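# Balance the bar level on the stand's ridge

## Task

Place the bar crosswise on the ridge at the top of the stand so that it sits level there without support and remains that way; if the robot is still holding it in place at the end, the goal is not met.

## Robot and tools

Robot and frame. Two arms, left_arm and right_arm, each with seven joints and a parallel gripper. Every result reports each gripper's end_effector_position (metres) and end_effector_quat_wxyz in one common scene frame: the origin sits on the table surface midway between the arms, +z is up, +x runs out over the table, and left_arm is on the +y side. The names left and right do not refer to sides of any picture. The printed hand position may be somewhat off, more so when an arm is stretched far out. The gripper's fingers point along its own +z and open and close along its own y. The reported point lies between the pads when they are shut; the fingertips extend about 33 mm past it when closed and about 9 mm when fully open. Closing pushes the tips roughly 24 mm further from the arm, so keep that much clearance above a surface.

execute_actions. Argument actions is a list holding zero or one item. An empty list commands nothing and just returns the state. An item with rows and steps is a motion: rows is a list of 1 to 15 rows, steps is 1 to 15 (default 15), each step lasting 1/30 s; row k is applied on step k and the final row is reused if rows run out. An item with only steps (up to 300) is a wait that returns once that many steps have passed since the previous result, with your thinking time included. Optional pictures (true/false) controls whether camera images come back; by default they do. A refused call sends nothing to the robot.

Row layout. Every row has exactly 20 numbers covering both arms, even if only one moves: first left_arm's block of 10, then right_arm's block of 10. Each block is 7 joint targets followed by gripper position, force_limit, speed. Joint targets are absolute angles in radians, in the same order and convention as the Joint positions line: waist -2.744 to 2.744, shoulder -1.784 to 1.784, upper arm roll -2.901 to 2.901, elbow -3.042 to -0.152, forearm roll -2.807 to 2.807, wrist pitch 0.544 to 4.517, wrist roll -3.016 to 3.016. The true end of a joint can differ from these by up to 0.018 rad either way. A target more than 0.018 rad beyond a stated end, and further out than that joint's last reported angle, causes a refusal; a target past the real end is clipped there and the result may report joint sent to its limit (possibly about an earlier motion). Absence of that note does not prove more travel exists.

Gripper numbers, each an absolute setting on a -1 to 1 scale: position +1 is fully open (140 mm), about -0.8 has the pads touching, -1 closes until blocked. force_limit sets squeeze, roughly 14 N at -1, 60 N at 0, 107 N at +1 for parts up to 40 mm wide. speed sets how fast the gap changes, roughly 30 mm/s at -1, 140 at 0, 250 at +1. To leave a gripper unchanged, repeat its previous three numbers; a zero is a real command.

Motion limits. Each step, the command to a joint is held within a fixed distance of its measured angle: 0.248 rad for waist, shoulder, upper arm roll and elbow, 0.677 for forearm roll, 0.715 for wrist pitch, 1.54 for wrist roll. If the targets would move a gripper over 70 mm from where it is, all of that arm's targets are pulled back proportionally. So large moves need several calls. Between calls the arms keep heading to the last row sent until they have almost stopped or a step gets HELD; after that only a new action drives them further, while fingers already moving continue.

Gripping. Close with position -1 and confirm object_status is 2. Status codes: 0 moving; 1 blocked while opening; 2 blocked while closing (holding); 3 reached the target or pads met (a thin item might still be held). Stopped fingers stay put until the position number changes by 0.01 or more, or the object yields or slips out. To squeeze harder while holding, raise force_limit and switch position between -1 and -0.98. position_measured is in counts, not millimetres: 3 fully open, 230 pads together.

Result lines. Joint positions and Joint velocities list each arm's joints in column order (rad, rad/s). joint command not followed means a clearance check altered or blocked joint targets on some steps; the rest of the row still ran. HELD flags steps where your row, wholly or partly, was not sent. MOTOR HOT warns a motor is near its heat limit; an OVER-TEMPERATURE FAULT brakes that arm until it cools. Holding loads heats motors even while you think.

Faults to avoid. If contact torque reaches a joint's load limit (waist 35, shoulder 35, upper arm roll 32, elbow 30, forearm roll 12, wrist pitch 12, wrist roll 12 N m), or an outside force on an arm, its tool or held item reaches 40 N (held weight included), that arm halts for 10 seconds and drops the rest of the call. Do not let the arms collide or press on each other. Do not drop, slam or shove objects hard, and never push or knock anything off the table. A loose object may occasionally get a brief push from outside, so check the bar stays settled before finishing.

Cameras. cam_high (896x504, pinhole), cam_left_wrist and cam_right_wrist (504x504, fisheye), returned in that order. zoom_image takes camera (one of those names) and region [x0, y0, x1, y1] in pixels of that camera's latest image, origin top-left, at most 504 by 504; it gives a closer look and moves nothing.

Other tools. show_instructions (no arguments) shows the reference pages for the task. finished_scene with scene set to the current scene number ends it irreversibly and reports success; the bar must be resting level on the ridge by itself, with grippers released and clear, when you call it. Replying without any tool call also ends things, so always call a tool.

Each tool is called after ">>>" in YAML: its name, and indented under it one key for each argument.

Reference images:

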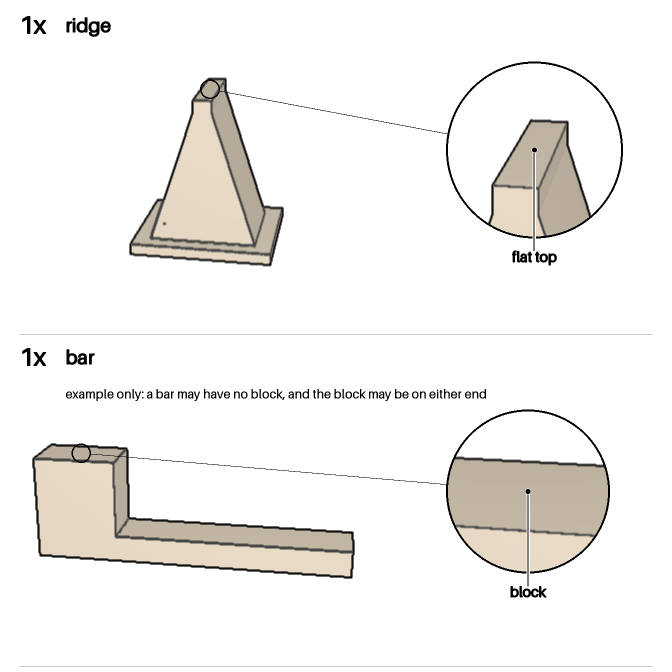

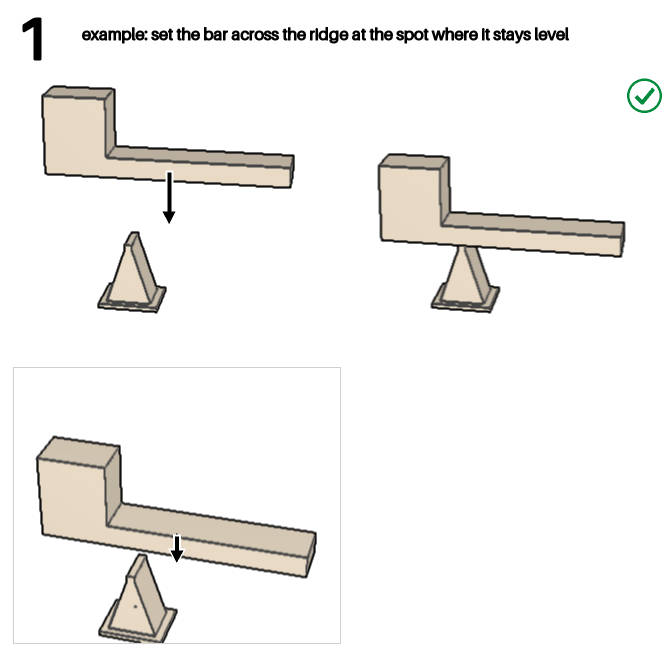

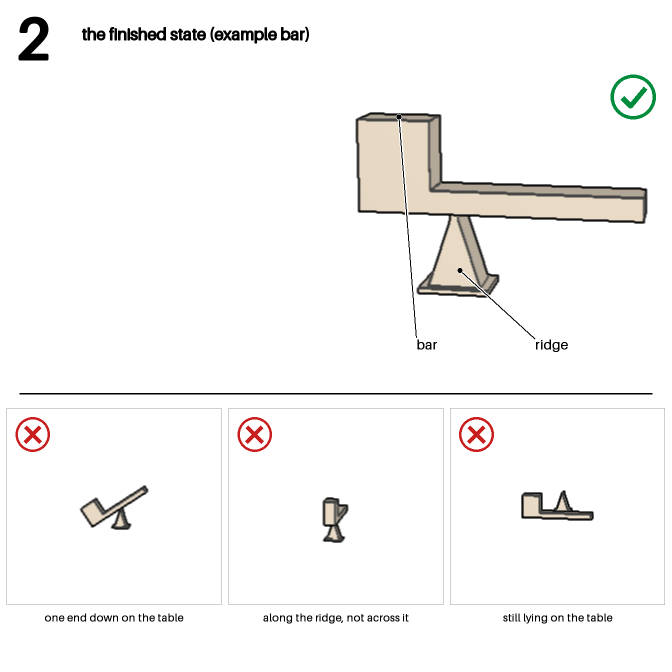

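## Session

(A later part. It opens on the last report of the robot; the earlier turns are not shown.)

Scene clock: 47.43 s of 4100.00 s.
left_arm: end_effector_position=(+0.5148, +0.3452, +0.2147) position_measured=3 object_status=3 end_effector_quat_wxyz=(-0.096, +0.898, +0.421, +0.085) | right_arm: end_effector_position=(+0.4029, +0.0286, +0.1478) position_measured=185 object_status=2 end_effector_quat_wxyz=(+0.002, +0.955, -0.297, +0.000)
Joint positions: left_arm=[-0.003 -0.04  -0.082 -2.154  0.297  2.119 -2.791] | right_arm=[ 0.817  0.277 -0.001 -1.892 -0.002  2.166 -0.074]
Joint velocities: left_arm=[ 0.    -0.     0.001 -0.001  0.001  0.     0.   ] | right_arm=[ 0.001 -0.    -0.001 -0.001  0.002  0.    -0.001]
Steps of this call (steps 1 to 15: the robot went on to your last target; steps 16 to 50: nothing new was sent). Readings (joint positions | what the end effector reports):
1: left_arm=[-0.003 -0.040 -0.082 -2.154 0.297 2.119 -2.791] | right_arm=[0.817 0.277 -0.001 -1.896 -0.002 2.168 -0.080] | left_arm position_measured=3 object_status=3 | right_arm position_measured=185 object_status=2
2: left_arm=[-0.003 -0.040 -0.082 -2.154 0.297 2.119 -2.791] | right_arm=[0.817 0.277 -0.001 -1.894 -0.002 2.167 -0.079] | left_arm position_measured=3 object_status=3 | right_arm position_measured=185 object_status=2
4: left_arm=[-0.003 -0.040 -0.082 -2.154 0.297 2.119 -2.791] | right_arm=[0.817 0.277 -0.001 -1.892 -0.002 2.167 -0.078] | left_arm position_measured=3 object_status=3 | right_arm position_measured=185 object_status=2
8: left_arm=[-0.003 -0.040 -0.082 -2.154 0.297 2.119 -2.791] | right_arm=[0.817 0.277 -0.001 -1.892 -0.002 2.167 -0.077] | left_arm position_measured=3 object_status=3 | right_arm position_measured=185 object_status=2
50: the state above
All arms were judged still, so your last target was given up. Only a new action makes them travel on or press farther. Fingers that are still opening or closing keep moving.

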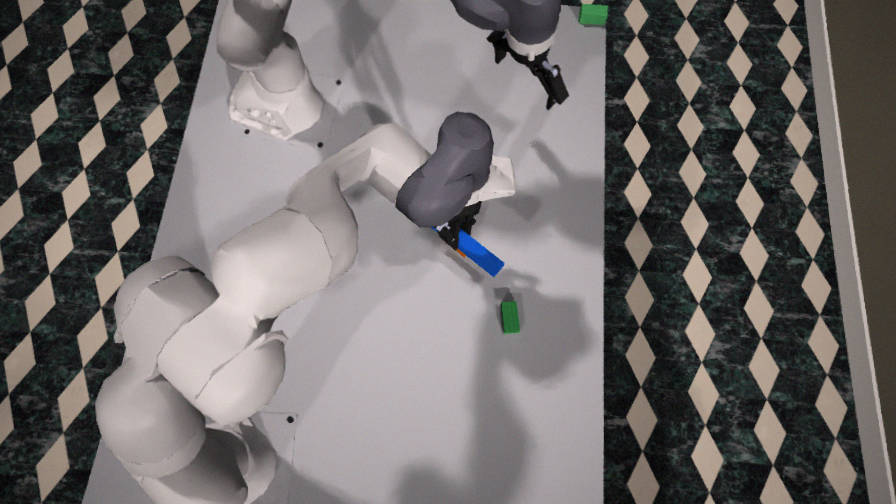

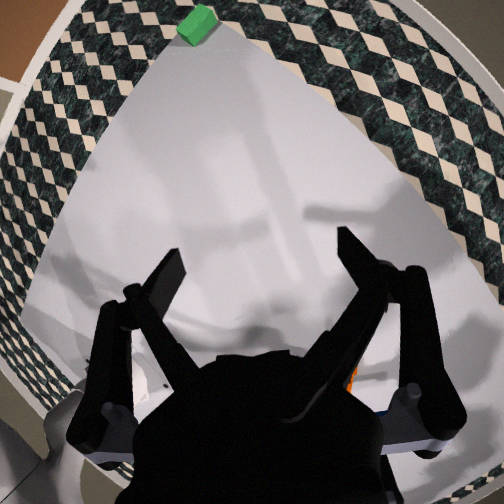

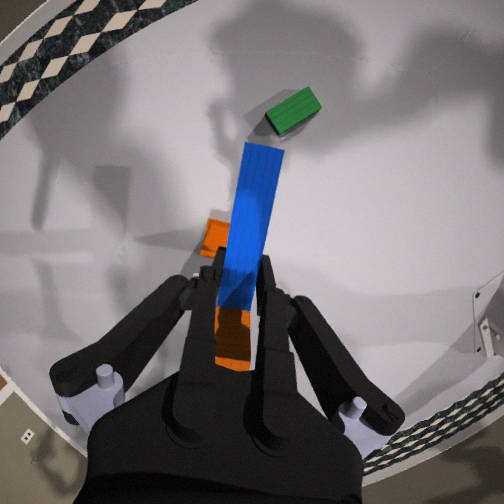

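>>> execute_actions:
  actions:
    - {"rows":[[-0.003,-0.04,-0.082,-2.154,0.297,2.119,-2.791,1,0,0,0.82,0.28,0,-1.965,0,2.248,-0.07,-1,0,-0.5]]}
  pictures: false

>>> execute_actions:
  actions:
    - {"steps":20}

>>> zoom_image:
  camera: "cam_right_wrist"
  region: [140,130,340,380]

Scene clock: 52.57 s of 4100.00 s.
left_arm: end_effector_position=(+0.5148, +0.3452, +0.2147) position_measured=3 object_status=3 end_effector_quat_wxyz=(-0.096, +0.898, +0.421, +0.085) | right_arm: end_effector_position=(+0.3950, +0.0188, +0.1180) position_measured=185 object_status=2 end_effector_quat_wxyz=(+0.004, +0.955, -0.297, -0.001)
Joint positions: left_arm=[-0.003 -0.04  -0.082 -2.154  0.297  2.119 -2.791] | right_arm=[ 0.817  0.283 -0.001 -1.964 -0.002  2.24  -0.074]
Joint velocities: left_arm=[-0.001 -0.001 -0.     0.     0.    -0.001 -0.   ] | right_arm=[ 0.001 -0.001  0.     0.001 -0.     0.027  0.001]
Steps of this call (steps 1 to 90: nothing new was sent; then 1.63 s passed at rest; steps 91 to 105: all 15 steps of this action). Readings (joint positions | what the end effector reports):
91: left_arm=[-0.003 -0.040 -0.082 -2.154 0.297 2.119 -2.791] | right_arm=[0.817 0.273 -0.001 -1.904 -0.002 2.180 -0.074] | left_arm position_measured=3 object_status=3 | right_arm position_measured=185 object_status=2
92: left_arm=[-0.003 -0.040 -0.082 -2.154 0.297 2.119 -2.791] | right_arm=[0.817 0.272 -0.001 -1.921 -0.002 2.192 -0.074] | left_arm position_measured=3 object_status=3 | right_arm position_measured=185 object_status=2
94: left_arm=[-0.003 -0.040 -0.082 -2.154 0.297 2.119 -2.791] | right_arm=[0.817 0.277 -0.001 -1.946 -0.002 2.208 -0.074] | left_arm position_measured=3 object_status=3 | right_arm position_measured=185 object_status=2
98: left_arm=[-0.003 -0.040 -0.082 -2.154 0.297 2.119 -2.791] | right_arm=[0.817 0.284 -0.001 -1.964 -0.002 2.226 -0.074] | left_arm position_measured=3 object_status=3 | right_arm position_measured=185 object_status=2
105: the state above

Scene clock: 53.23 s of 4100.00 s.
left_arm: end_effector_position=(+0.5148, +0.3452, +0.2147) position_measured=3 object_status=3 end_effector_quat_wxyz=(-0.096, +0.898, +0.421, +0.085) | right_arm: end_effector_position=(+0.3958, +0.0199, +0.1184) position_measured=185 object_status=2 end_effector_quat_wxyz=(+0.002, +0.955, -0.297, +0.000)
Joint positions: left_arm=[-0.003 -0.04  -0.082 -2.154  0.297  2.119 -2.791] | right_arm=[ 0.817  0.283 -0.001 -1.964 -0.002  2.244 -0.074]
Joint velocities: left_arm=[ 0.     0.    -0.     0.001 -0.     0.    -0.001] | right_arm=[ 0.    -0.    -0.    -0.001 -0.002  0.     0.001]
Steps of this call (steps 1 to 15: the robot went on to your last target; steps 16 to 20: nothing new was sent). Readings (joint positions | what the end effector reports):
1: left_arm=[-0.003 -0.040 -0.082 -2.154 0.297 2.119 -2.791] | right_arm=[0.817 0.283 -0.001 -1.964 -0.002 2.241 -0.074] | left_arm position_measured=3 object_status=3 | right_arm position_measured=185 object_status=2
2: left_arm=[-0.003 -0.040 -0.082 -2.154 0.297 2.119 -2.791] | right_arm=[0.817 0.283 -0.001 -1.964 -0.002 2.241 -0.074] | left_arm position_measured=3 object_status=3 | right_arm position_measured=185 object_status=2
4: left_arm=[-0.003 -0.040 -0.082 -2.154 0.297 2.119 -2.791] | right_arm=[0.817 0.283 -0.001 -1.964 -0.002 2.242 -0.074] | left_arm position_measured=3 object_status=3 | right_arm position_measured=185 object_status=2
8: left_arm=[-0.003 -0.040 -0.082 -2.154 0.297 2.119 -2.791] | right_arm=[0.817 0.283 -0.001 -1.964 -0.002 2.243 -0.074] | left_arm position_measured=3 object_status=3 | right_arm position_measured=185 object_status=2
20: the state above
All arms were judged still, so your last target was given up. Only a new action makes them travel on or press farther. Fingers that are still opening or closing keep moving.

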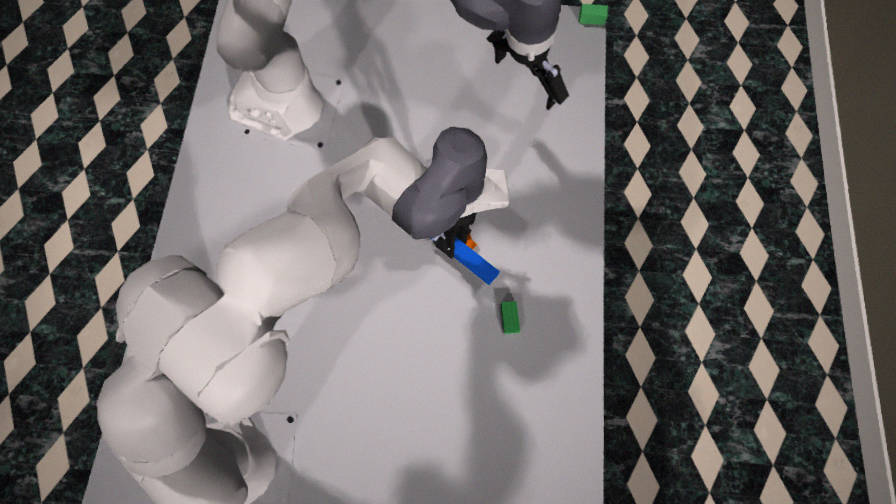

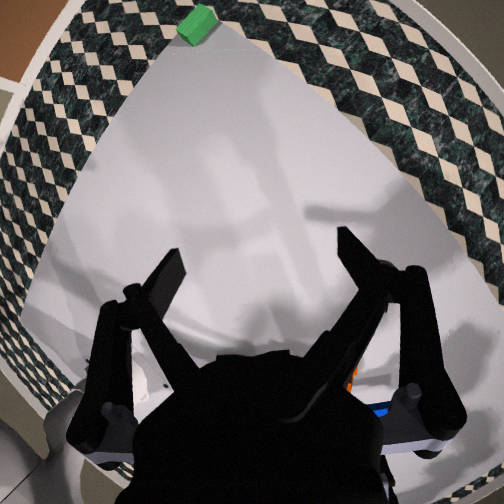

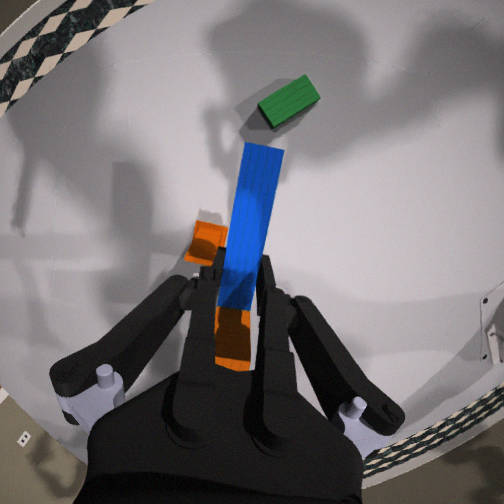

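Region (140, 130, 340, 380) of cam_right_wrist's 504x504 image, scaled by 2.016, with more detail than that image has; it fills the left 403 columns of this view, and the rest is white.

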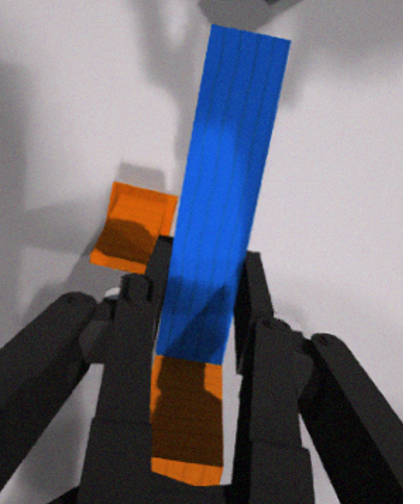

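>>> execute_actions:
  actions:
    - {"rows":[[-0.003,-0.04,-0.082,-2.154,0.297,2.119,-2.791,1,0,0,0.815,0.33,0,-1.87,0,2.22,-0.07,-1,0,-0.5],[-0.003,-0.04,-0.082,-2.154,0.297,2.119,-2.791,1,0,0,0.815,0.33,0,-1.87,0,2.22,-0.07,-1,0,-0.5],[-0.003,-0.04,-0.082,-2.154,0.297,2.119,-2.791,1,0,0,0.815,0.33,0,-1.87,0,2.22,-0.07,-1,0,-0.5],[-0.003,-0.04,-0.082,-2.154,0.297,2.119,-2.791,1,0,0,0.815,0.37,0,-1.793,0,2.2,-0.07,-1,0,-0.5],[-0.003,-0.04,-0.082,-2.154,0.297,2.119,-2.791,1,0,0,0.815,0.37,0,-1.793,0,2.2,-0.07,-1,0,-0.5],[-0.003,-0.04,-0.082,-2.154,0.297,2.119,-2.791,1,0,0,0.815,0.37,0,-1.793,0,2.2,-0.07,-1,0,-0.5],[-0.003,-0.04,-0.082,-2.154,0.297,2.119,-2.791,1,0,0,0.815,0.37,0,-1.793,0,2.2,-0.07,-1,0,-0.5],[-0.003,-0.04,-0.082,-2.154,0.297,2.119,-2.791,1,0,0,0.815,0.408,0,-1.793,0,2.203,-0.07,-1,0,-0.5]]}
  pictures: false

>>> execute_actions:
  actions:
    - {"steps":20}

>>> zoom_image:
  camera: "cam_high"
  region: [400,180,540,300]

Scene clock: 64.10 s of 4100.00 s.
left_arm: end_effector_position=(+0.5148, +0.3452, +0.2147) position_measured=3 object_status=3 end_effector_quat_wxyz=(-0.096, +0.898, +0.421, +0.085) | right_arm: end_effector_position=(+0.4222, +0.0526, +0.1095) position_measured=185 object_status=2 end_effector_quat_wxyz=(+0.000, +0.955, -0.297, +0.001)
Joint positions: left_arm=[-0.003 -0.04  -0.082 -2.154  0.297  2.119 -2.791] | right_arm=[ 0.817  0.41  -0.001 -1.797 -0.002  2.207 -0.074]
Joint velocities: left_arm=[ 0.001 -0.    -0.001  0.    -0.     0.    -0.001] | right_arm=[-0.001  0.029  0.002 -0.001 -0.001 -0.023  0.001]
Steps of this call (steps 1 to 90: nothing new was sent; then 7.37 s passed at rest; steps 91 to 105: all 15 steps of this action). Readings (joint positions | what the end effector reports):
91: left_arm=[-0.003 -0.040 -0.082 -2.154 0.297 2.119 -2.791] | right_arm=[0.817 0.293 -0.001 -1.946 -0.002 2.238 -0.074] | left_arm position_measured=3 object_status=3 | right_arm position_measured=185 object_status=2
92: left_arm=[-0.003 -0.040 -0.082 -2.154 0.297 2.119 -2.791] | right_arm=[0.817 0.307 -0.001 -1.922 -0.002 2.236 -0.074] | left_arm position_measured=3 object_status=3 | right_arm position_measured=185 object_status=2
94: left_arm=[-0.003 -0.040 -0.082 -2.154 0.297 2.119 -2.791] | right_arm=[0.817 0.329 -0.001 -1.878 -0.002 2.227 -0.074] | left_arm position_measured=3 object_status=3 | right_arm position_measured=185 object_status=2
98: left_arm=[-0.003 -0.040 -0.082 -2.154 0.297 2.119 -2.791] | right_arm=[0.817 0.366 -0.001 -1.807 -0.002 2.216 -0.074] | left_arm position_measured=3 object_status=3 | right_arm position_measured=185 object_status=2
105: the state above

Scene clock: 64.77 s of 4100.00 s.
left_arm: end_effector_position=(+0.5148, +0.3452, +0.2147) position_measured=3 object_status=3 end_effector_quat_wxyz=(-0.096, +0.898, +0.421, +0.085) | right_arm: end_effector_position=(+0.4218, +0.0521, +0.1092) position_measured=185 object_status=2 end_effector_quat_wxyz=(+0.001, +0.955, -0.297, +0.000)
Joint positions: left_arm=[-0.003 -0.04  -0.082 -2.154  0.297  2.119 -2.791] | right_arm=[ 0.817  0.41  -0.001 -1.797 -0.002  2.205 -0.074]
Joint velocities: left_arm=[ 0.     0.     0.     0.     0.     0.    -0.002] | right_arm=[-0.     0.    -0.001  0.001  0.    -0.    -0.   ]
Steps of this call (steps 1 to 15: the robot went on to your last target; steps 16 to 20: nothing new was sent). Readings (joint positions | what the end effector reports):
1: left_arm=[-0.003 -0.040 -0.082 -2.154 0.297 2.119 -2.791] | right_arm=[0.817 0.410 -0.001 -1.797 -0.002 2.207 -0.074] | left_arm position_measured=3 object_status=3 | right_arm position_measured=185 object_status=2
2: left_arm=[-0.003 -0.040 -0.082 -2.154 0.297 2.119 -2.791] | right_arm=[0.817 0.410 -0.001 -1.797 -0.002 2.206 -0.074] | left_arm position_measured=3 object_status=3 | right_arm position_measured=185 object_status=2
4: left_arm=[-0.003 -0.040 -0.082 -2.154 0.297 2.119 -2.791] | right_arm=[0.817 0.410 -0.001 -1.797 -0.002 2.206 -0.074] | left_arm position_measured=3 object_status=3 | right_arm position_measured=185 object_status=2
8: left_arm=[-0.003 -0.040 -0.082 -2.154 0.297 2.119 -2.791] | right_arm=[0.817 0.410 -0.001 -1.797 -0.002 2.205 -0.074] | left_arm position_measured=3 object_status=3 | right_arm position_measured=185 object_status=2
20: the state above
All arms were judged still, so your last target was given up. Only a new action makes them travel on or press farther. Fingers that are still opening or closing keep moving.

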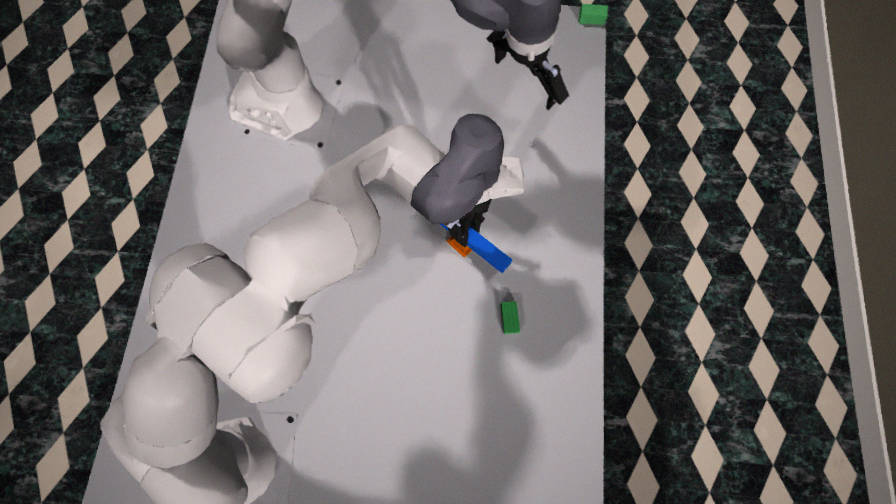

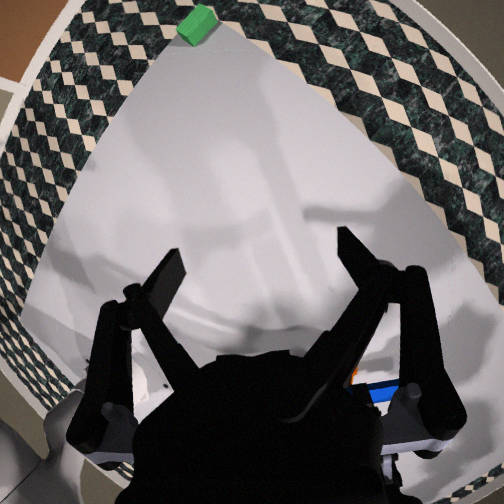

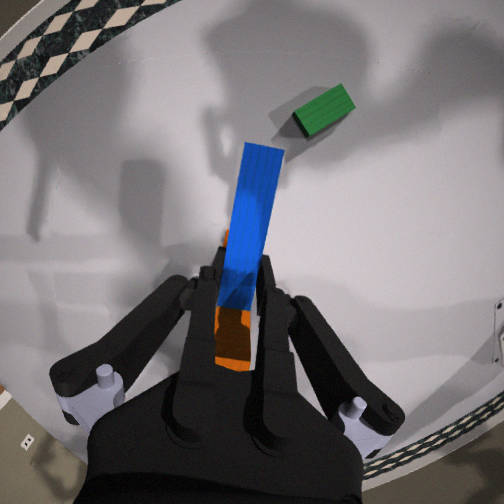

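Region (400, 180, 540, 300) of cam_high's 896x504 image, scaled by 3.600, with more detail than that image has; it fills the top 432 rows of this view, and the rest is white.

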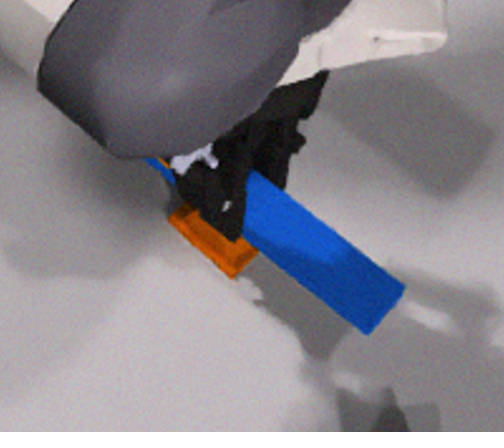

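Lower in small steps with the shoulder, looking for contact.

>>> execute_actions:
  actions:
    - {"rows":[[-0.003,-0.04,-0.082,-2.154,0.297,2.119,-2.791,1,0,0,0.815,0.422,0,-1.793,0,2.221,-0.07,-0.98,-1,-0.5]]}
  pictures: false

>>> execute_actions:
  actions:
    - {"rows":[[-0.003,-0.04,-0.082,-2.154,0.297,2.119,-2.791,1,0,0,0.815,0.433,0,-1.793,0,2.232,-0.07,-0.98,-1,-0.5]]}
  pictures: false

>>> execute_actions:
  actions:
    - {"rows":[[-0.003,-0.04,-0.082,-2.154,0.297,2.119,-2.791,1,0,0,0.815,0.443,0,-1.793,0,2.242,-0.07,-0.98,-1,-0.5]]}

Scene clock: 72.07 s of 4100.00 s.
left_arm: end_effector_position=(+0.5148, +0.3452, +0.2147) position_measured=3 object_status=3 end_effector_quat_wxyz=(-0.096, +0.898, +0.421, +0.085) | right_arm: end_effector_position=(+0.4231, +0.0536, +0.1038) position_measured=185 object_status=2 end_effector_quat_wxyz=(+0.000, +0.955, -0.297, +0.001)
Joint positions: left_arm=[-0.003 -0.04  -0.082 -2.154  0.297  2.119 -2.791] | right_arm=[ 0.817  0.422 -0.001 -1.795 -0.002  2.217 -0.074]
Joint velocities: left_arm=[ 0.001 -0.    -0.001 -0.001 -0.001 -0.001  0.   ] | right_arm=[-0.     0.001 -0.001  0.001 -0.001  0.004  0.   ]
Steps of this call (steps 1 to 90: nothing new was sent; then 3.80 s passed at rest; steps 91 to 105: all 15 steps of this action). Readings (joint positions | what the end effector reports):
91: left_arm=[-0.003 -0.040 -0.082 -2.154 0.297 2.119 -2.791] | right_arm=[0.817 0.411 -0.001 -1.796 -0.002 2.207 -0.074] | left_arm position_measured=3 object_status=3 | right_arm position_measured=185 object_status=0
92: left_arm=[-0.003 -0.040 -0.082 -2.154 0.297 2.119 -2.791] | right_arm=[0.817 0.414 -0.001 -1.796 -0.002 2.209 -0.074] | left_arm position_measured=3 object_status=3 | right_arm position_measured=185 object_status=0
94: left_arm=[-0.003 -0.040 -0.082 -2.154 0.297 2.119 -2.791] | right_arm=[0.817 0.419 -0.001 -1.796 -0.002 2.212 -0.074] | left_arm position_measured=3 object_status=3 | right_arm position_measured=185 object_status=0
98: left_arm=[-0.003 -0.040 -0.082 -2.154 0.297 2.119 -2.791] | right_arm=[0.817 0.421 -0.001 -1.795 -0.002 2.215 -0.074] | left_arm position_measured=3 object_status=3 | right_arm position_measured=185 object_status=2
105: the state above

Scene clock: 72.57 s of 4100.00 s.
left_arm: end_effector_position=(+0.5148, +0.3452, +0.2147) position_measured=3 object_status=3 end_effector_quat_wxyz=(-0.096, +0.898, +0.421, +0.085) | right_arm: end_effector_position=(+0.4252, +0.0562, +0.1038) position_measured=185 object_status=2 end_effector_quat_wxyz=(-0.003, +0.955, -0.297, +0.002)
Joint positions: left_arm=[-0.003 -0.04  -0.082 -2.154  0.297  2.119 -2.791] | right_arm=[ 0.817  0.424 -0.001 -1.792 -0.002  2.225 -0.074]
Joint velocities: left_arm=[-0.001  0.001 -0.001  0.    -0.001  0.     0.001] | right_arm=[-0.001 -0.     0.    -0.001  0.001  0.002  0.001]
Steps of this call (steps 1 to 15: all 15 steps of this action). Readings (joint positions | what the end effector reports):
1: left_arm=[-0.003 -0.040 -0.082 -2.154 0.297 2.119 -2.791] | right_arm=[0.817 0.422 -0.001 -1.795 -0.002 2.218 -0.074] | left_arm position_measured=3 object_status=3 | right_arm position_measured=185 object_status=2
2: left_arm=[-0.003 -0.040 -0.082 -2.154 0.297 2.119 -2.791] | right_arm=[0.817 0.423 -0.001 -1.794 -0.002 2.219 -0.074] | left_arm position_measured=3 object_status=3 | right_arm position_measured=185 object_status=2
4: left_arm=[-0.003 -0.040 -0.082 -2.154 0.297 2.119 -2.791] | right_arm=[0.817 0.424 -0.001 -1.793 -0.002 2.221 -0.074] | left_arm position_measured=3 object_status=3 | right_arm position_measured=185 object_status=2
8: left_arm=[-0.003 -0.040 -0.082 -2.154 0.297 2.119 -2.791] | right_arm=[0.817 0.424 -0.001 -1.793 -0.002 2.224 -0.074] | left_arm position_measured=3 object_status=3 | right_arm position_measured=185 object_status=2
15: the state above

Scene clock: 73.07 s of 4100.00 s.
left_arm: end_effector_position=(+0.5148, +0.3452, +0.2147) position_measured=3 object_status=3 end_effector_quat_wxyz=(-0.096, +0.898, +0.421, +0.085) | right_arm: end_effector_position=(+0.4273, +0.0589, +0.1038) position_measured=185 object_status=2 end_effector_quat_wxyz=(-0.007, +0.955, -0.297, +0.004)
Joint positions: left_arm=[-0.003 -0.04  -0.082 -2.154  0.297  2.119 -2.791] | right_arm=[ 0.817  0.428 -0.001 -1.789 -0.002  2.233 -0.074]
Joint velocities: left_arm=[-0.     0.     0.     0.001 -0.    -0.001 -0.   ] | right_arm=[-0.001  0.     0.    -0.001 -0.001  0.003  0.   ]
Steps of this call (steps 1 to 15: all 15 steps of this action). Readings (joint positions | what the end effector reports):
1: left_arm=[-0.003 -0.040 -0.082 -2.154 0.297 2.119 -2.791] | right_arm=[0.817 0.425 -0.001 -1.792 -0.002 2.226 -0.074] | left_arm position_measured=3 object_status=3 | right_arm position_measured=185 object_status=2
2: left_arm=[-0.003 -0.040 -0.082 -2.154 0.297 2.119 -2.791] | right_arm=[0.817 0.426 -0.001 -1.791 -0.002 2.227 -0.074] | left_arm position_measured=3 object_status=3 | right_arm position_measured=185 object_status=2
4: left_arm=[-0.003 -0.040 -0.082 -2.154 0.297 2.119 -2.791] | right_arm=[0.817 0.427 -0.001 -1.790 -0.002 2.229 -0.074] | left_arm position_measured=3 object_status=3 | right_arm position_measured=185 object_status=2
8: left_arm=[-0.003 -0.040 -0.082 -2.154 0.297 2.119 -2.791] | right_arm=[0.817 0.428 -0.001 -1.789 -0.002 2.232 -0.074] | left_arm position_measured=3 object_status=3 | right_arm position_measured=185 object_status=2
15: the state above

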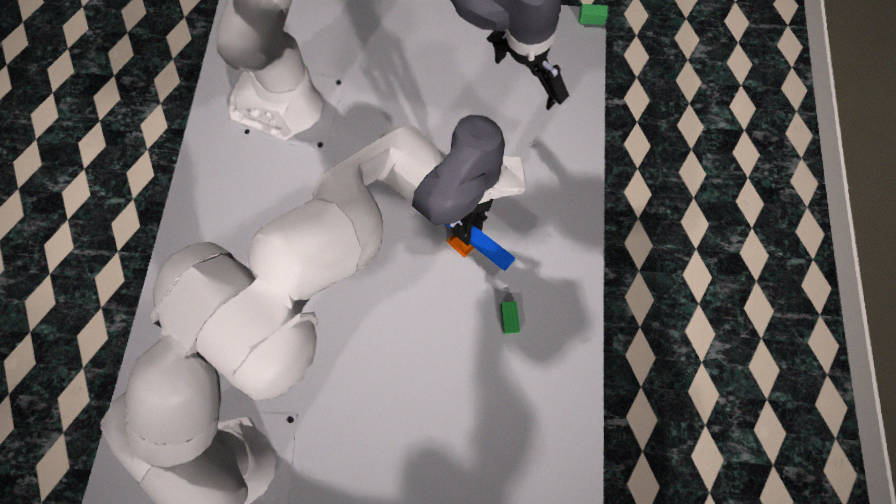

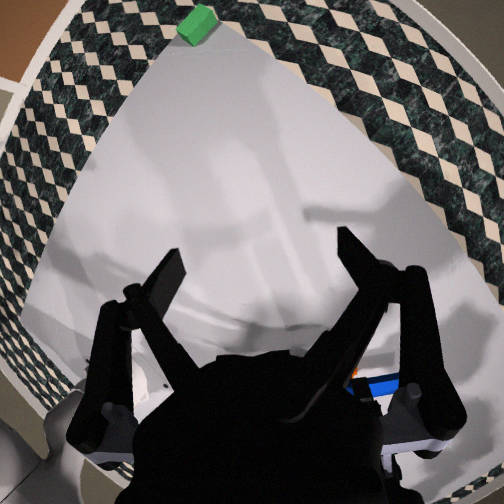

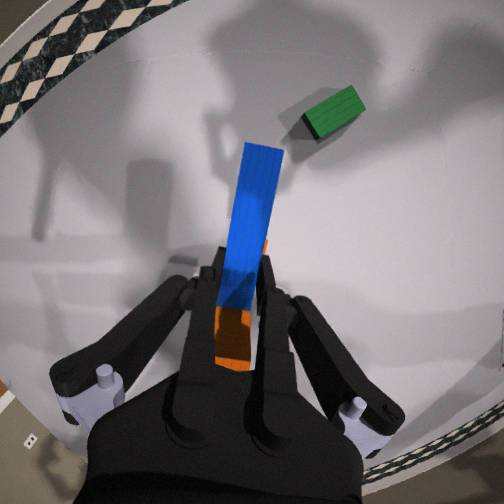

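Contact. Relax then release.

>>> execute_actions:
  actions:
    - {"rows":[[-0.003,-0.04,-0.082,-2.154,0.297,2.119,-2.791,1,0,0,0.815,0.423,0,-1.793,0,2.214,-0.07,-0.98,-1,-0.5]]}
  pictures: false

>>> execute_actions:
  actions:
    - {"rows":[[-0.003,-0.04,-0.082,-2.154,0.297,2.119,-2.791,1,0,0,0.815,0.423,0,-1.793,0,2.214,-0.07,-0.3,-1,-1]]}
  pictures: false

>>> execute_actions:
  actions:
    - {"steps":30}

Scene clock: 77.40 s of 4100.00 s.
left_arm: end_effector_position=(+0.5148, +0.3452, +0.2147) position_measured=3 object_status=3 end_effector_quat_wxyz=(-0.096, +0.898, +0.421, +0.085) | right_arm: end_effector_position=(+0.4243, +0.0551, +0.1039) position_measured=185 object_status=2 end_effector_quat_wxyz=(-0.001, +0.955, -0.298, +0.001)
Joint positions: left_arm=[-0.003 -0.04  -0.082 -2.154  0.297  2.119 -2.791] | right_arm=[ 0.817  0.425 -0.001 -1.791 -0.002  2.218 -0.074]
Joint velocities: left_arm=[ 0.001  0.    -0.     0.001  0.001 -0.    -0.   ] | right_arm=[-0.001  0.001  0.001  0.001 -0.001 -0.     0.   ]
Steps of this call (steps 1 to 15: the robot went on to your last target; steps 16 to 90: nothing new was sent; then 0.83 s passed at rest; steps 91 to 105: all 15 steps of this action). Readings (joint positions | what the end effector reports):
91: left_arm=[-0.003 -0.040 -0.082 -2.154 0.297 2.119 -2.791] | right_arm=[0.817 0.427 -0.001 -1.789 -0.002 2.232 -0.074] | left_arm position_measured=3 object_status=3 | right_arm position_measured=185 object_status=2
92: left_arm=[-0.003 -0.040 -0.082 -2.154 0.297 2.119 -2.791] | right_arm=[0.817 0.426 -0.001 -1.789 -0.002 2.229 -0.074] | left_arm position_measured=3 object_status=3 | right_arm position_measured=185 object_status=2
94: left_arm=[-0.003 -0.040 -0.082 -2.154 0.297 2.119 -2.791] | right_arm=[0.817 0.426 -0.001 -1.790 -0.002 2.225 -0.074] | left_arm position_measured=3 object_status=3 | right_arm position_measured=185 object_status=2
98: left_arm=[-0.003 -0.040 -0.082 -2.154 0.297 2.119 -2.791] | right_arm=[0.817 0.425 -0.001 -1.791 -0.002 2.220 -0.074] | left_arm position_measured=3 object_status=3 | right_arm position_measured=185 object_status=2
105: the state above

Scene clock: 77.90 s of 4100.00 s.
left_arm: end_effector_position=(+0.5148, +0.3452, +0.2147) position_measured=3 object_status=3 end_effector_quat_wxyz=(-0.096, +0.898, +0.421, +0.085) | right_arm: end_effector_position=(+0.4239, +0.0547, +0.1036) position_measured=167 object_status=0 end_effector_quat_wxyz=(-0.000, +0.955, -0.298, +0.001)
Joint positions: left_arm=[-0.003 -0.04  -0.082 -2.154  0.297  2.119 -2.791] | right_arm=[ 0.817  0.425 -0.001 -1.791 -0.001  2.217 -0.074]
Joint velocities: left_arm=[-0.001  0.     0.001  0.001 -0.     0.001  0.001] | right_arm=[ 0.     0.    -0.001  0.    -0.     0.    -0.003]
Steps of this call (steps 1 to 15: all 15 steps of this action). Readings (joint positions | what the end effector reports):
1: left_arm=[-0.003 -0.040 -0.082 -2.154 0.297 2.119 -2.791] | right_arm=[0.817 0.425 -0.001 -1.791 -0.002 2.218 -0.074] | left_arm position_measured=3 object_status=3 | right_arm position_measured=185 object_status=0
2: left_arm=[-0.003 -0.040 -0.082 -2.154 0.297 2.119 -2.791] | right_arm=[0.817 0.425 -0.001 -1.791 -0.002 2.218 -0.074] | left_arm position_measured=3 object_status=3 | right_arm position_measured=185 object_status=0
4: left_arm=[-0.003 -0.040 -0.082 -2.154 0.297 2.119 -2.791] | right_arm=[0.817 0.425 -0.001 -1.791 -0.002 2.217 -0.074] | left_arm position_measured=3 object_status=3 | right_arm position_measured=181 object_status=0
8: left_arm=[-0.003 -0.040 -0.082 -2.154 0.297 2.119 -2.791] | right_arm=[0.817 0.425 -0.001 -1.791 -0.002 2.217 -0.074] | left_arm position_measured=3 object_status=3 | right_arm position_measured=174 object_status=0
15: the state above

Scene clock: 78.90 s of 4100.00 s.
left_arm: end_effector_position=(+0.5148, +0.3452, +0.2147) position_measured=3 object_status=3 end_effector_quat_wxyz=(-0.096, +0.898, +0.421, +0.085) | right_arm: end_effector_position=(+0.4239, +0.0547, +0.1036) position_measured=167 object_status=3 end_effector_quat_wxyz=(-0.000, +0.955, -0.298, +0.001)
Joint positions: left_arm=[-0.003 -0.04  -0.082 -2.154  0.297  2.119 -2.791] | right_arm=[ 0.817  0.425 -0.001 -1.791 -0.001  2.217 -0.074]
Joint velocities: left_arm=[ 0.    -0.    -0.    -0.    -0.    -0.001  0.   ] | right_arm=[-0.001  0.    -0.     0.     0.    -0.001  0.002]
Steps of this call (steps 1 to 15: the robot went on to your last target; steps 16 to 30: nothing new was sent). Readings (joint positions | what the end effector reports):
1: left_arm=[-0.003 -0.040 -0.082 -2.154 0.297 2.119 -2.791] | right_arm=[0.817 0.425 -0.001 -1.791 -0.001 2.217 -0.074] | left_arm position_measured=3 object_status=3 | right_arm position_measured=167 object_status=0
2: left_arm=[-0.003 -0.040 -0.082 -2.154 0.297 2.119 -2.791] | right_arm=[0.817 0.425 -0.001 -1.791 -0.001 2.217 -0.074] | left_arm position_measured=3 object_status=3 | right_arm position_measured=167 object_status=0
4: left_arm=[-0.003 -0.040 -0.082 -2.154 0.297 2.119 -2.791] | right_arm=[0.817 0.425 -0.001 -1.791 -0.001 2.217 -0.074] | left_arm position_measured=3 object_status=3 | right_arm position_measured=167 object_status=3
8: left_arm=[-0.003 -0.040 -0.082 -2.154 0.297 2.119 -2.791] | right_arm=[0.817 0.425 -0.001 -1.791 -0.001 2.217 -0.074] | left_arm position_measured=3 object_status=3 | right_arm position_measured=167 object_status=3
30: the state above
All arms were judged still, so your last target was given up. Only a new action makes them travel on or press farther. Fingers that are still opening or closing keep moving.

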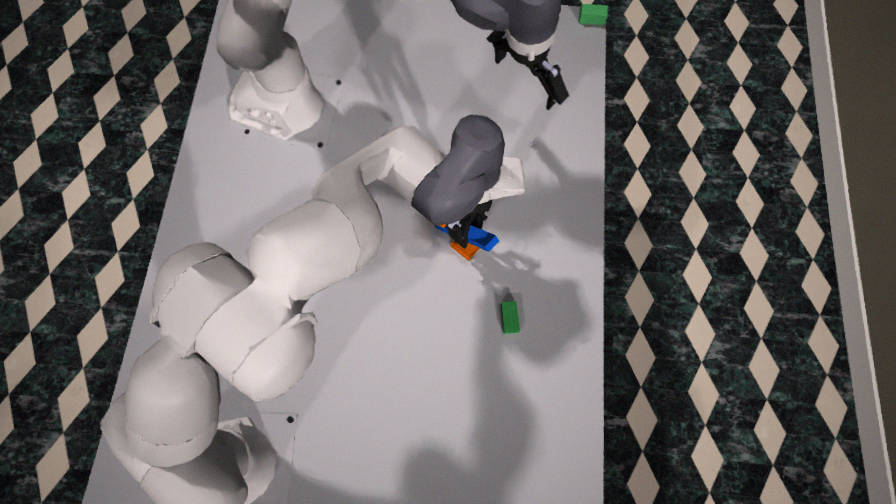

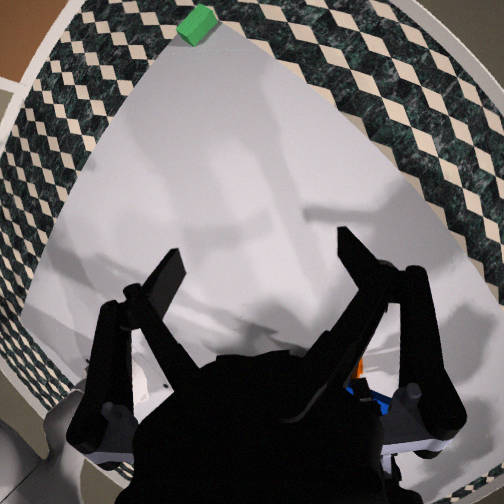

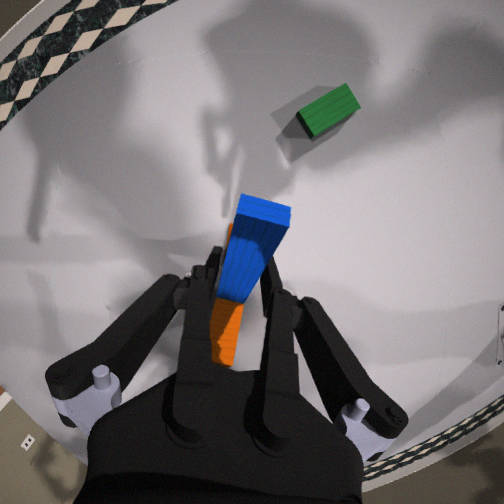

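>>> execute_actions:
  actions:
    - {"rows":[[-0.003,-0.04,-0.082,-2.154,0.297,2.119,-2.791,1,0,0,0.815,0.423,0,-1.793,0,2.214,-0.07,-1,-1,-0.5]]}
  pictures: false

>>> execute_actions:
  actions:
    - {"rows":[[-0.003,-0.04,-0.082,-2.154,0.297,2.119,-2.791,1,0,0,0.815,0.4,0,-1.793,0,2.193,-0.07,-1,-1,-0.5]],"steps":8}
  pictures: false

>>> execute_actions:
  actions:
    - {"rows":[[-0.003,-0.04,-0.082,-2.154,0.297,2.119,-2.791,1,0,0,1.05,0.4,0,-1.793,0,2.193,-0.07,-1,-1,-0.5]]}
  pictures: false

>>> execute_actions:
  actions:
    - {"rows":[[-0.003,-0.04,-0.082,-2.154,0.297,2.119,-2.791,1,0,0,1.045,0.44,0,-1.8,0,2.24,-0.07,-1,-1,-0.5]]}
  pictures: false

>>> execute_actions:
  actions:
    - {"rows":[[-0.003,-0.04,-0.082,-2.154,0.297,2.119,-2.791,1,0,0,1.035,0.465,0,-1.806,0,2.271,-0.07,-1,-1,-0.5]]}

Scene clock: 84.97 s of 4100.00 s.
left_arm: end_effector_position=(+0.5148, +0.3452, +0.2147) position_measured=3 object_status=3 end_effector_quat_wxyz=(-0.096, +0.898, +0.421, +0.085) | right_arm: end_effector_position=(+0.4239, +0.0547, +0.1037) position_measured=180 object_status=2 end_effector_quat_wxyz=(-0.000, +0.955, -0.298, +0.001)
Joint positions: left_arm=[-0.003 -0.04  -0.082 -2.154  0.297  2.119 -2.791] | right_arm=[ 0.817  0.425 -0.001 -1.791 -0.001  2.217 -0.074]
Joint velocities: left_arm=[-0.    -0.    -0.001 -0.001 -0.     0.001 -0.001] | right_arm=[-0.001 -0.001  0.002 -0.001 -0.001 -0.001 -0.   ]
Steps of this call (steps 1 to 90: nothing new was sent; then 2.57 s passed at rest; steps 91 to 105: all 15 steps of this action). Readings (joint positions | what the end effector reports):
91: left_arm=[-0.003 -0.040 -0.082 -2.154 0.297 2.119 -2.791] | right_arm=[0.817 0.425 -0.001 -1.791 -0.001 2.217 -0.074] | left_arm position_measured=3 object_status=3 | right_arm position_measured=167 object_status=0
92: left_arm=[-0.003 -0.040 -0.082 -2.154 0.297 2.119 -2.791] | right_arm=[0.817 0.425 -0.001 -1.791 -0.001 2.217 -0.074] | left_arm position_measured=3 object_status=3 | right_arm position_measured=170 object_status=0
94: left_arm=[-0.003 -0.040 -0.082 -2.154 0.297 2.119 -2.791] | right_arm=[0.817 0.425 -0.001 -1.791 -0.001 2.217 -0.074] | left_arm position_measured=3 object_status=3 | right_arm position_measured=179 object_status=0
98: left_arm=[-0.003 -0.040 -0.082 -2.154 0.297 2.119 -2.791] | right_arm=[0.817 0.425 -0.001 -1.791 -0.001 2.217 -0.074] | left_arm position_measured=3 object_status=3 | right_arm position_measured=180 object_status=0
105: the state above

Scene clock: 85.23 s of 4100.00 s.
left_arm: end_effector_position=(+0.5148, +0.3452, +0.2147) position_measured=3 object_status=3 end_effector_quat_wxyz=(-0.096, +0.898, +0.421, +0.085) | right_arm: end_effector_position=(+0.4230, +0.0536, +0.1158) position_measured=181 object_status=2 end_effector_quat_wxyz=(-0.002, +0.955, -0.298, +0.002)
Joint positions: left_arm=[-0.003 -0.04  -0.082 -2.154  0.297  2.119 -2.791] | right_arm=[ 0.817  0.402 -0.001 -1.793 -0.001  2.2   -0.074]
Joint velocities: left_arm=[ 0.001 -0.     0.     0.     0.001 -0.     0.   ] | right_arm=[-0.001 -0.006  0.002  0.002  0.    -0.027  0.002]
Steps of this call (steps 1 to 8: all 8 steps of this action). Readings (joint positions | what the end effector reports):
1: left_arm=[-0.003 -0.040 -0.082 -2.154 0.297 2.119 -2.791] | right_arm=[0.817 0.422 -0.001 -1.792 -0.001 2.214 -0.074] | left_arm position_measured=3 object_status=3 | right_arm position_measured=180 object_status=2
2: left_arm=[-0.003 -0.040 -0.082 -2.154 0.297 2.119 -2.791] | right_arm=[0.817 0.418 -0.001 -1.793 -0.001 2.210 -0.074] | left_arm position_measured=3 object_status=3 | right_arm position_measured=180 object_status=2
4: left_arm=[-0.003 -0.040 -0.082 -2.154 0.297 2.119 -2.791] | right_arm=[0.817 0.409 -0.001 -1.793 -0.001 2.205 -0.074] | left_arm position_measured=3 object_status=3 | right_arm position_measured=181 object_status=2
8: the state above

Scene clock: 85.73 s of 4100.00 s.
left_arm: end_effector_position=(+0.5148, +0.3452, +0.2147) position_measured=3 object_status=3 end_effector_quat_wxyz=(-0.096, +0.898, +0.421, +0.085) | right_arm: end_effector_position=(+0.2841, +0.1379, +0.1154) position_measured=181 object_status=2 end_effector_quat_wxyz=(-0.000, +0.984, -0.176, -0.001)
Joint positions: left_arm=[-0.003 -0.04  -0.082 -2.154  0.297  2.119 -2.791] | right_arm=[ 1.058  0.402  0.009 -1.793 -0.001  2.196 -0.074]
Joint velocities: left_arm=[-0.002  0.001 -0.002  0.001  0.001  0.    -0.001] | right_arm=[-0.034 -0.    -0.055 -0.001  0.001 -0.005 -0.   ]
Steps of this call (steps 1 to 15: all 15 steps of this action). Readings (joint positions | what the end effector reports):
1: left_arm=[-0.003 -0.040 -0.082 -2.154 0.297 2.119 -2.791] | right_arm=[0.831 0.402 -0.012 -1.793 -0.001 2.200 -0.074] | left_arm position_measured=3 object_status=3 | right_arm position_measured=181 object_status=2
2: left_arm=[-0.003 -0.040 -0.082 -2.154 0.297 2.119 -2.791] | right_arm=[0.852 0.402 -0.018 -1.793 -0.001 2.199 -0.074] | left_arm position_measured=3 object_status=3 | right_arm position_measured=181 object_status=2
4: left_arm=[-0.003 -0.040 -0.082 -2.154 0.297 2.119 -2.791] | right_arm=[0.902 0.402 -0.020 -1.793 -0.001 2.199 -0.074] | left_arm position_measured=3 object_status=3 | right_arm position_measured=181 object_status=2
8: left_arm=[-0.003 -0.040 -0.082 -2.154 0.297 2.119 -2.791] | right_arm=[1.008 0.402 -0.006 -1.793 -0.001 2.198 -0.074] | left_arm position_measured=3 object_status=3 | right_arm position_measured=181 object_status=2
15: the state above

Scene clock: 86.23 s of 4100.00 s.
left_arm: end_effector_position=(+0.5148, +0.3452, +0.2147) position_measured=3 object_status=3 end_effector_quat_wxyz=(-0.096, +0.898, +0.421, +0.085) | right_arm: end_effector_position=(+0.2979, +0.1333, +0.0931) position_measured=181 object_status=2 end_effector_quat_wxyz=(+0.001, +0.982, -0.187, +0.000)
Joint positions: left_arm=[-0.003 -0.04  -0.082 -2.154  0.297  2.119 -2.791] | right_arm=[ 1.045  0.439  0.    -1.798 -0.001  2.234 -0.074]
Joint velocities: left_arm=[-0.001 -0.     0.001  0.     0.001  0.    -0.   ] | right_arm=[-0.001  0.    -0.001  0.    -0.     0.01   0.   ]
Steps of this call (steps 1 to 15: all 15 steps of this action). Readings (joint positions | what the end effector reports):
1: left_arm=[-0.003 -0.040 -0.082 -2.154 0.297 2.119 -2.791] | right_arm=[1.056 0.405 0.008 -1.793 -0.001 2.202 -0.074] | left_arm position_measured=3 object_status=3 | right_arm position_measured=181 object_status=2
2: left_arm=[-0.003 -0.040 -0.082 -2.154 0.297 2.119 -2.791] | right_arm=[1.054 0.413 0.006 -1.793 -0.001 2.209 -0.074] | left_arm position_measured=3 object_status=3 | right_arm position_measured=181 object_status=2
4: left_arm=[-0.003 -0.040 -0.082 -2.154 0.297 2.119 -2.791] | right_arm=[1.049 0.428 0.003 -1.795 -0.001 2.219 -0.074] | left_arm position_measured=3 object_status=3 | right_arm position_measured=181 object_status=2
8: left_arm=[-0.003 -0.040 -0.082 -2.154 0.297 2.119 -2.791] | right_arm=[1.045 0.438 0.000 -1.798 -0.001 2.229 -0.074] | left_arm position_measured=3 object_status=3 | right_arm position_measured=181 object_status=2
15: the state above

Scene clock: 86.73 s of 4100.00 s.
left_arm: end_effector_position=(+0.5148, +0.3452, +0.2147) position_measured=3 object_status=3 end_effector_quat_wxyz=(-0.096, +0.898, +0.421, +0.085) | right_arm: end_effector_position=(+0.3036, +0.1319, +0.0777) position_measured=181 object_status=2 end_effector_quat_wxyz=(+0.000, +0.982, -0.191, +0.000)
Joint positions: left_arm=[-0.003 -0.04  -0.082 -2.154  0.297  2.119 -2.791] | right_arm=[ 1.036  0.463  0.    -1.803 -0.001  2.266 -0.073]
Joint velocities: left_arm=[-0.001 -0.     0.002  0.     0.001  0.001  0.001] | right_arm=[-0.001  0.    -0.001 -0.002  0.001  0.008 -0.001]
Steps of this call (steps 1 to 15: all 15 steps of this action). Readings (joint positions | what the end effector reports):
1: left_arm=[-0.003 -0.040 -0.082 -2.154 0.297 2.119 -2.791] | right_arm=[1.044 0.440 0.000 -1.798 -0.001 2.239 -0.074] | left_arm position_measured=3 object_status=3 | right_arm position_measured=181 object_status=2
2: left_arm=[-0.003 -0.040 -0.082 -2.154 0.297 2.119 -2.791] | right_arm=[1.043 0.445 0.000 -1.798 -0.001 2.245 -0.074] | left_arm position_measured=3 object_status=3 | right_arm position_measured=181 object_status=2
4: left_arm=[-0.003 -0.040 -0.082 -2.154 0.297 2.119 -2.791] | right_arm=[1.039 0.455 0.000 -1.800 -0.001 2.253 -0.073] | left_arm position_measured=3 object_status=3 | right_arm position_measured=181 object_status=2
8: left_arm=[-0.003 -0.040 -0.082 -2.154 0.297 2.119 -2.791] | right_arm=[1.036 0.463 0.000 -1.803 -0.001 2.262 -0.073] | left_arm position_measured=3 object_status=3 | right_arm position_measured=181 object_status=2
15: the state above

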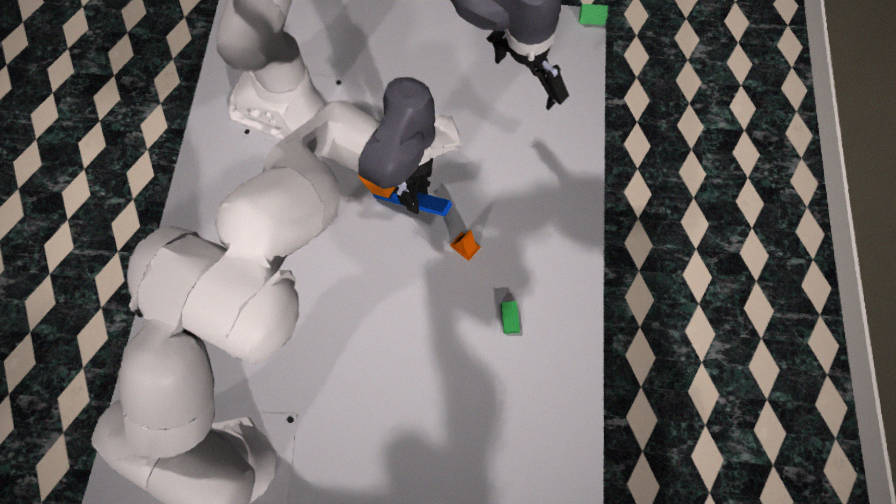

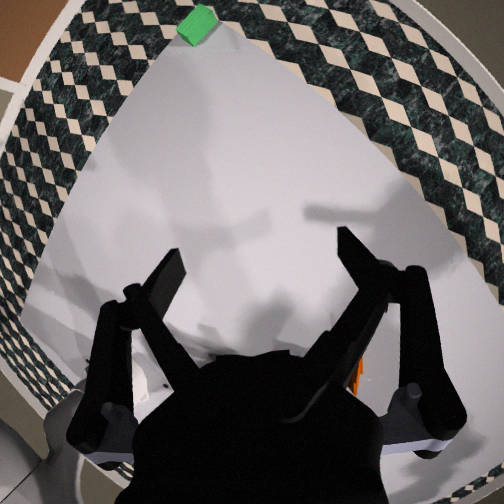

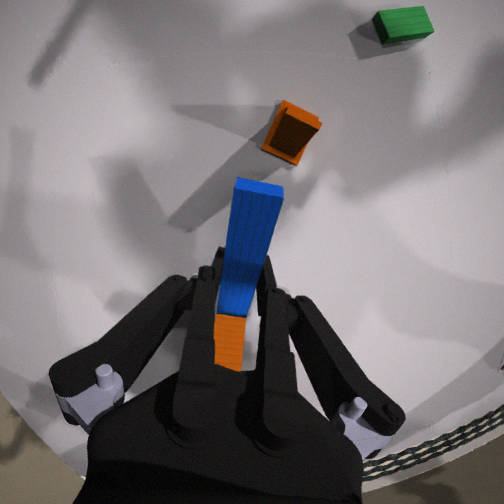

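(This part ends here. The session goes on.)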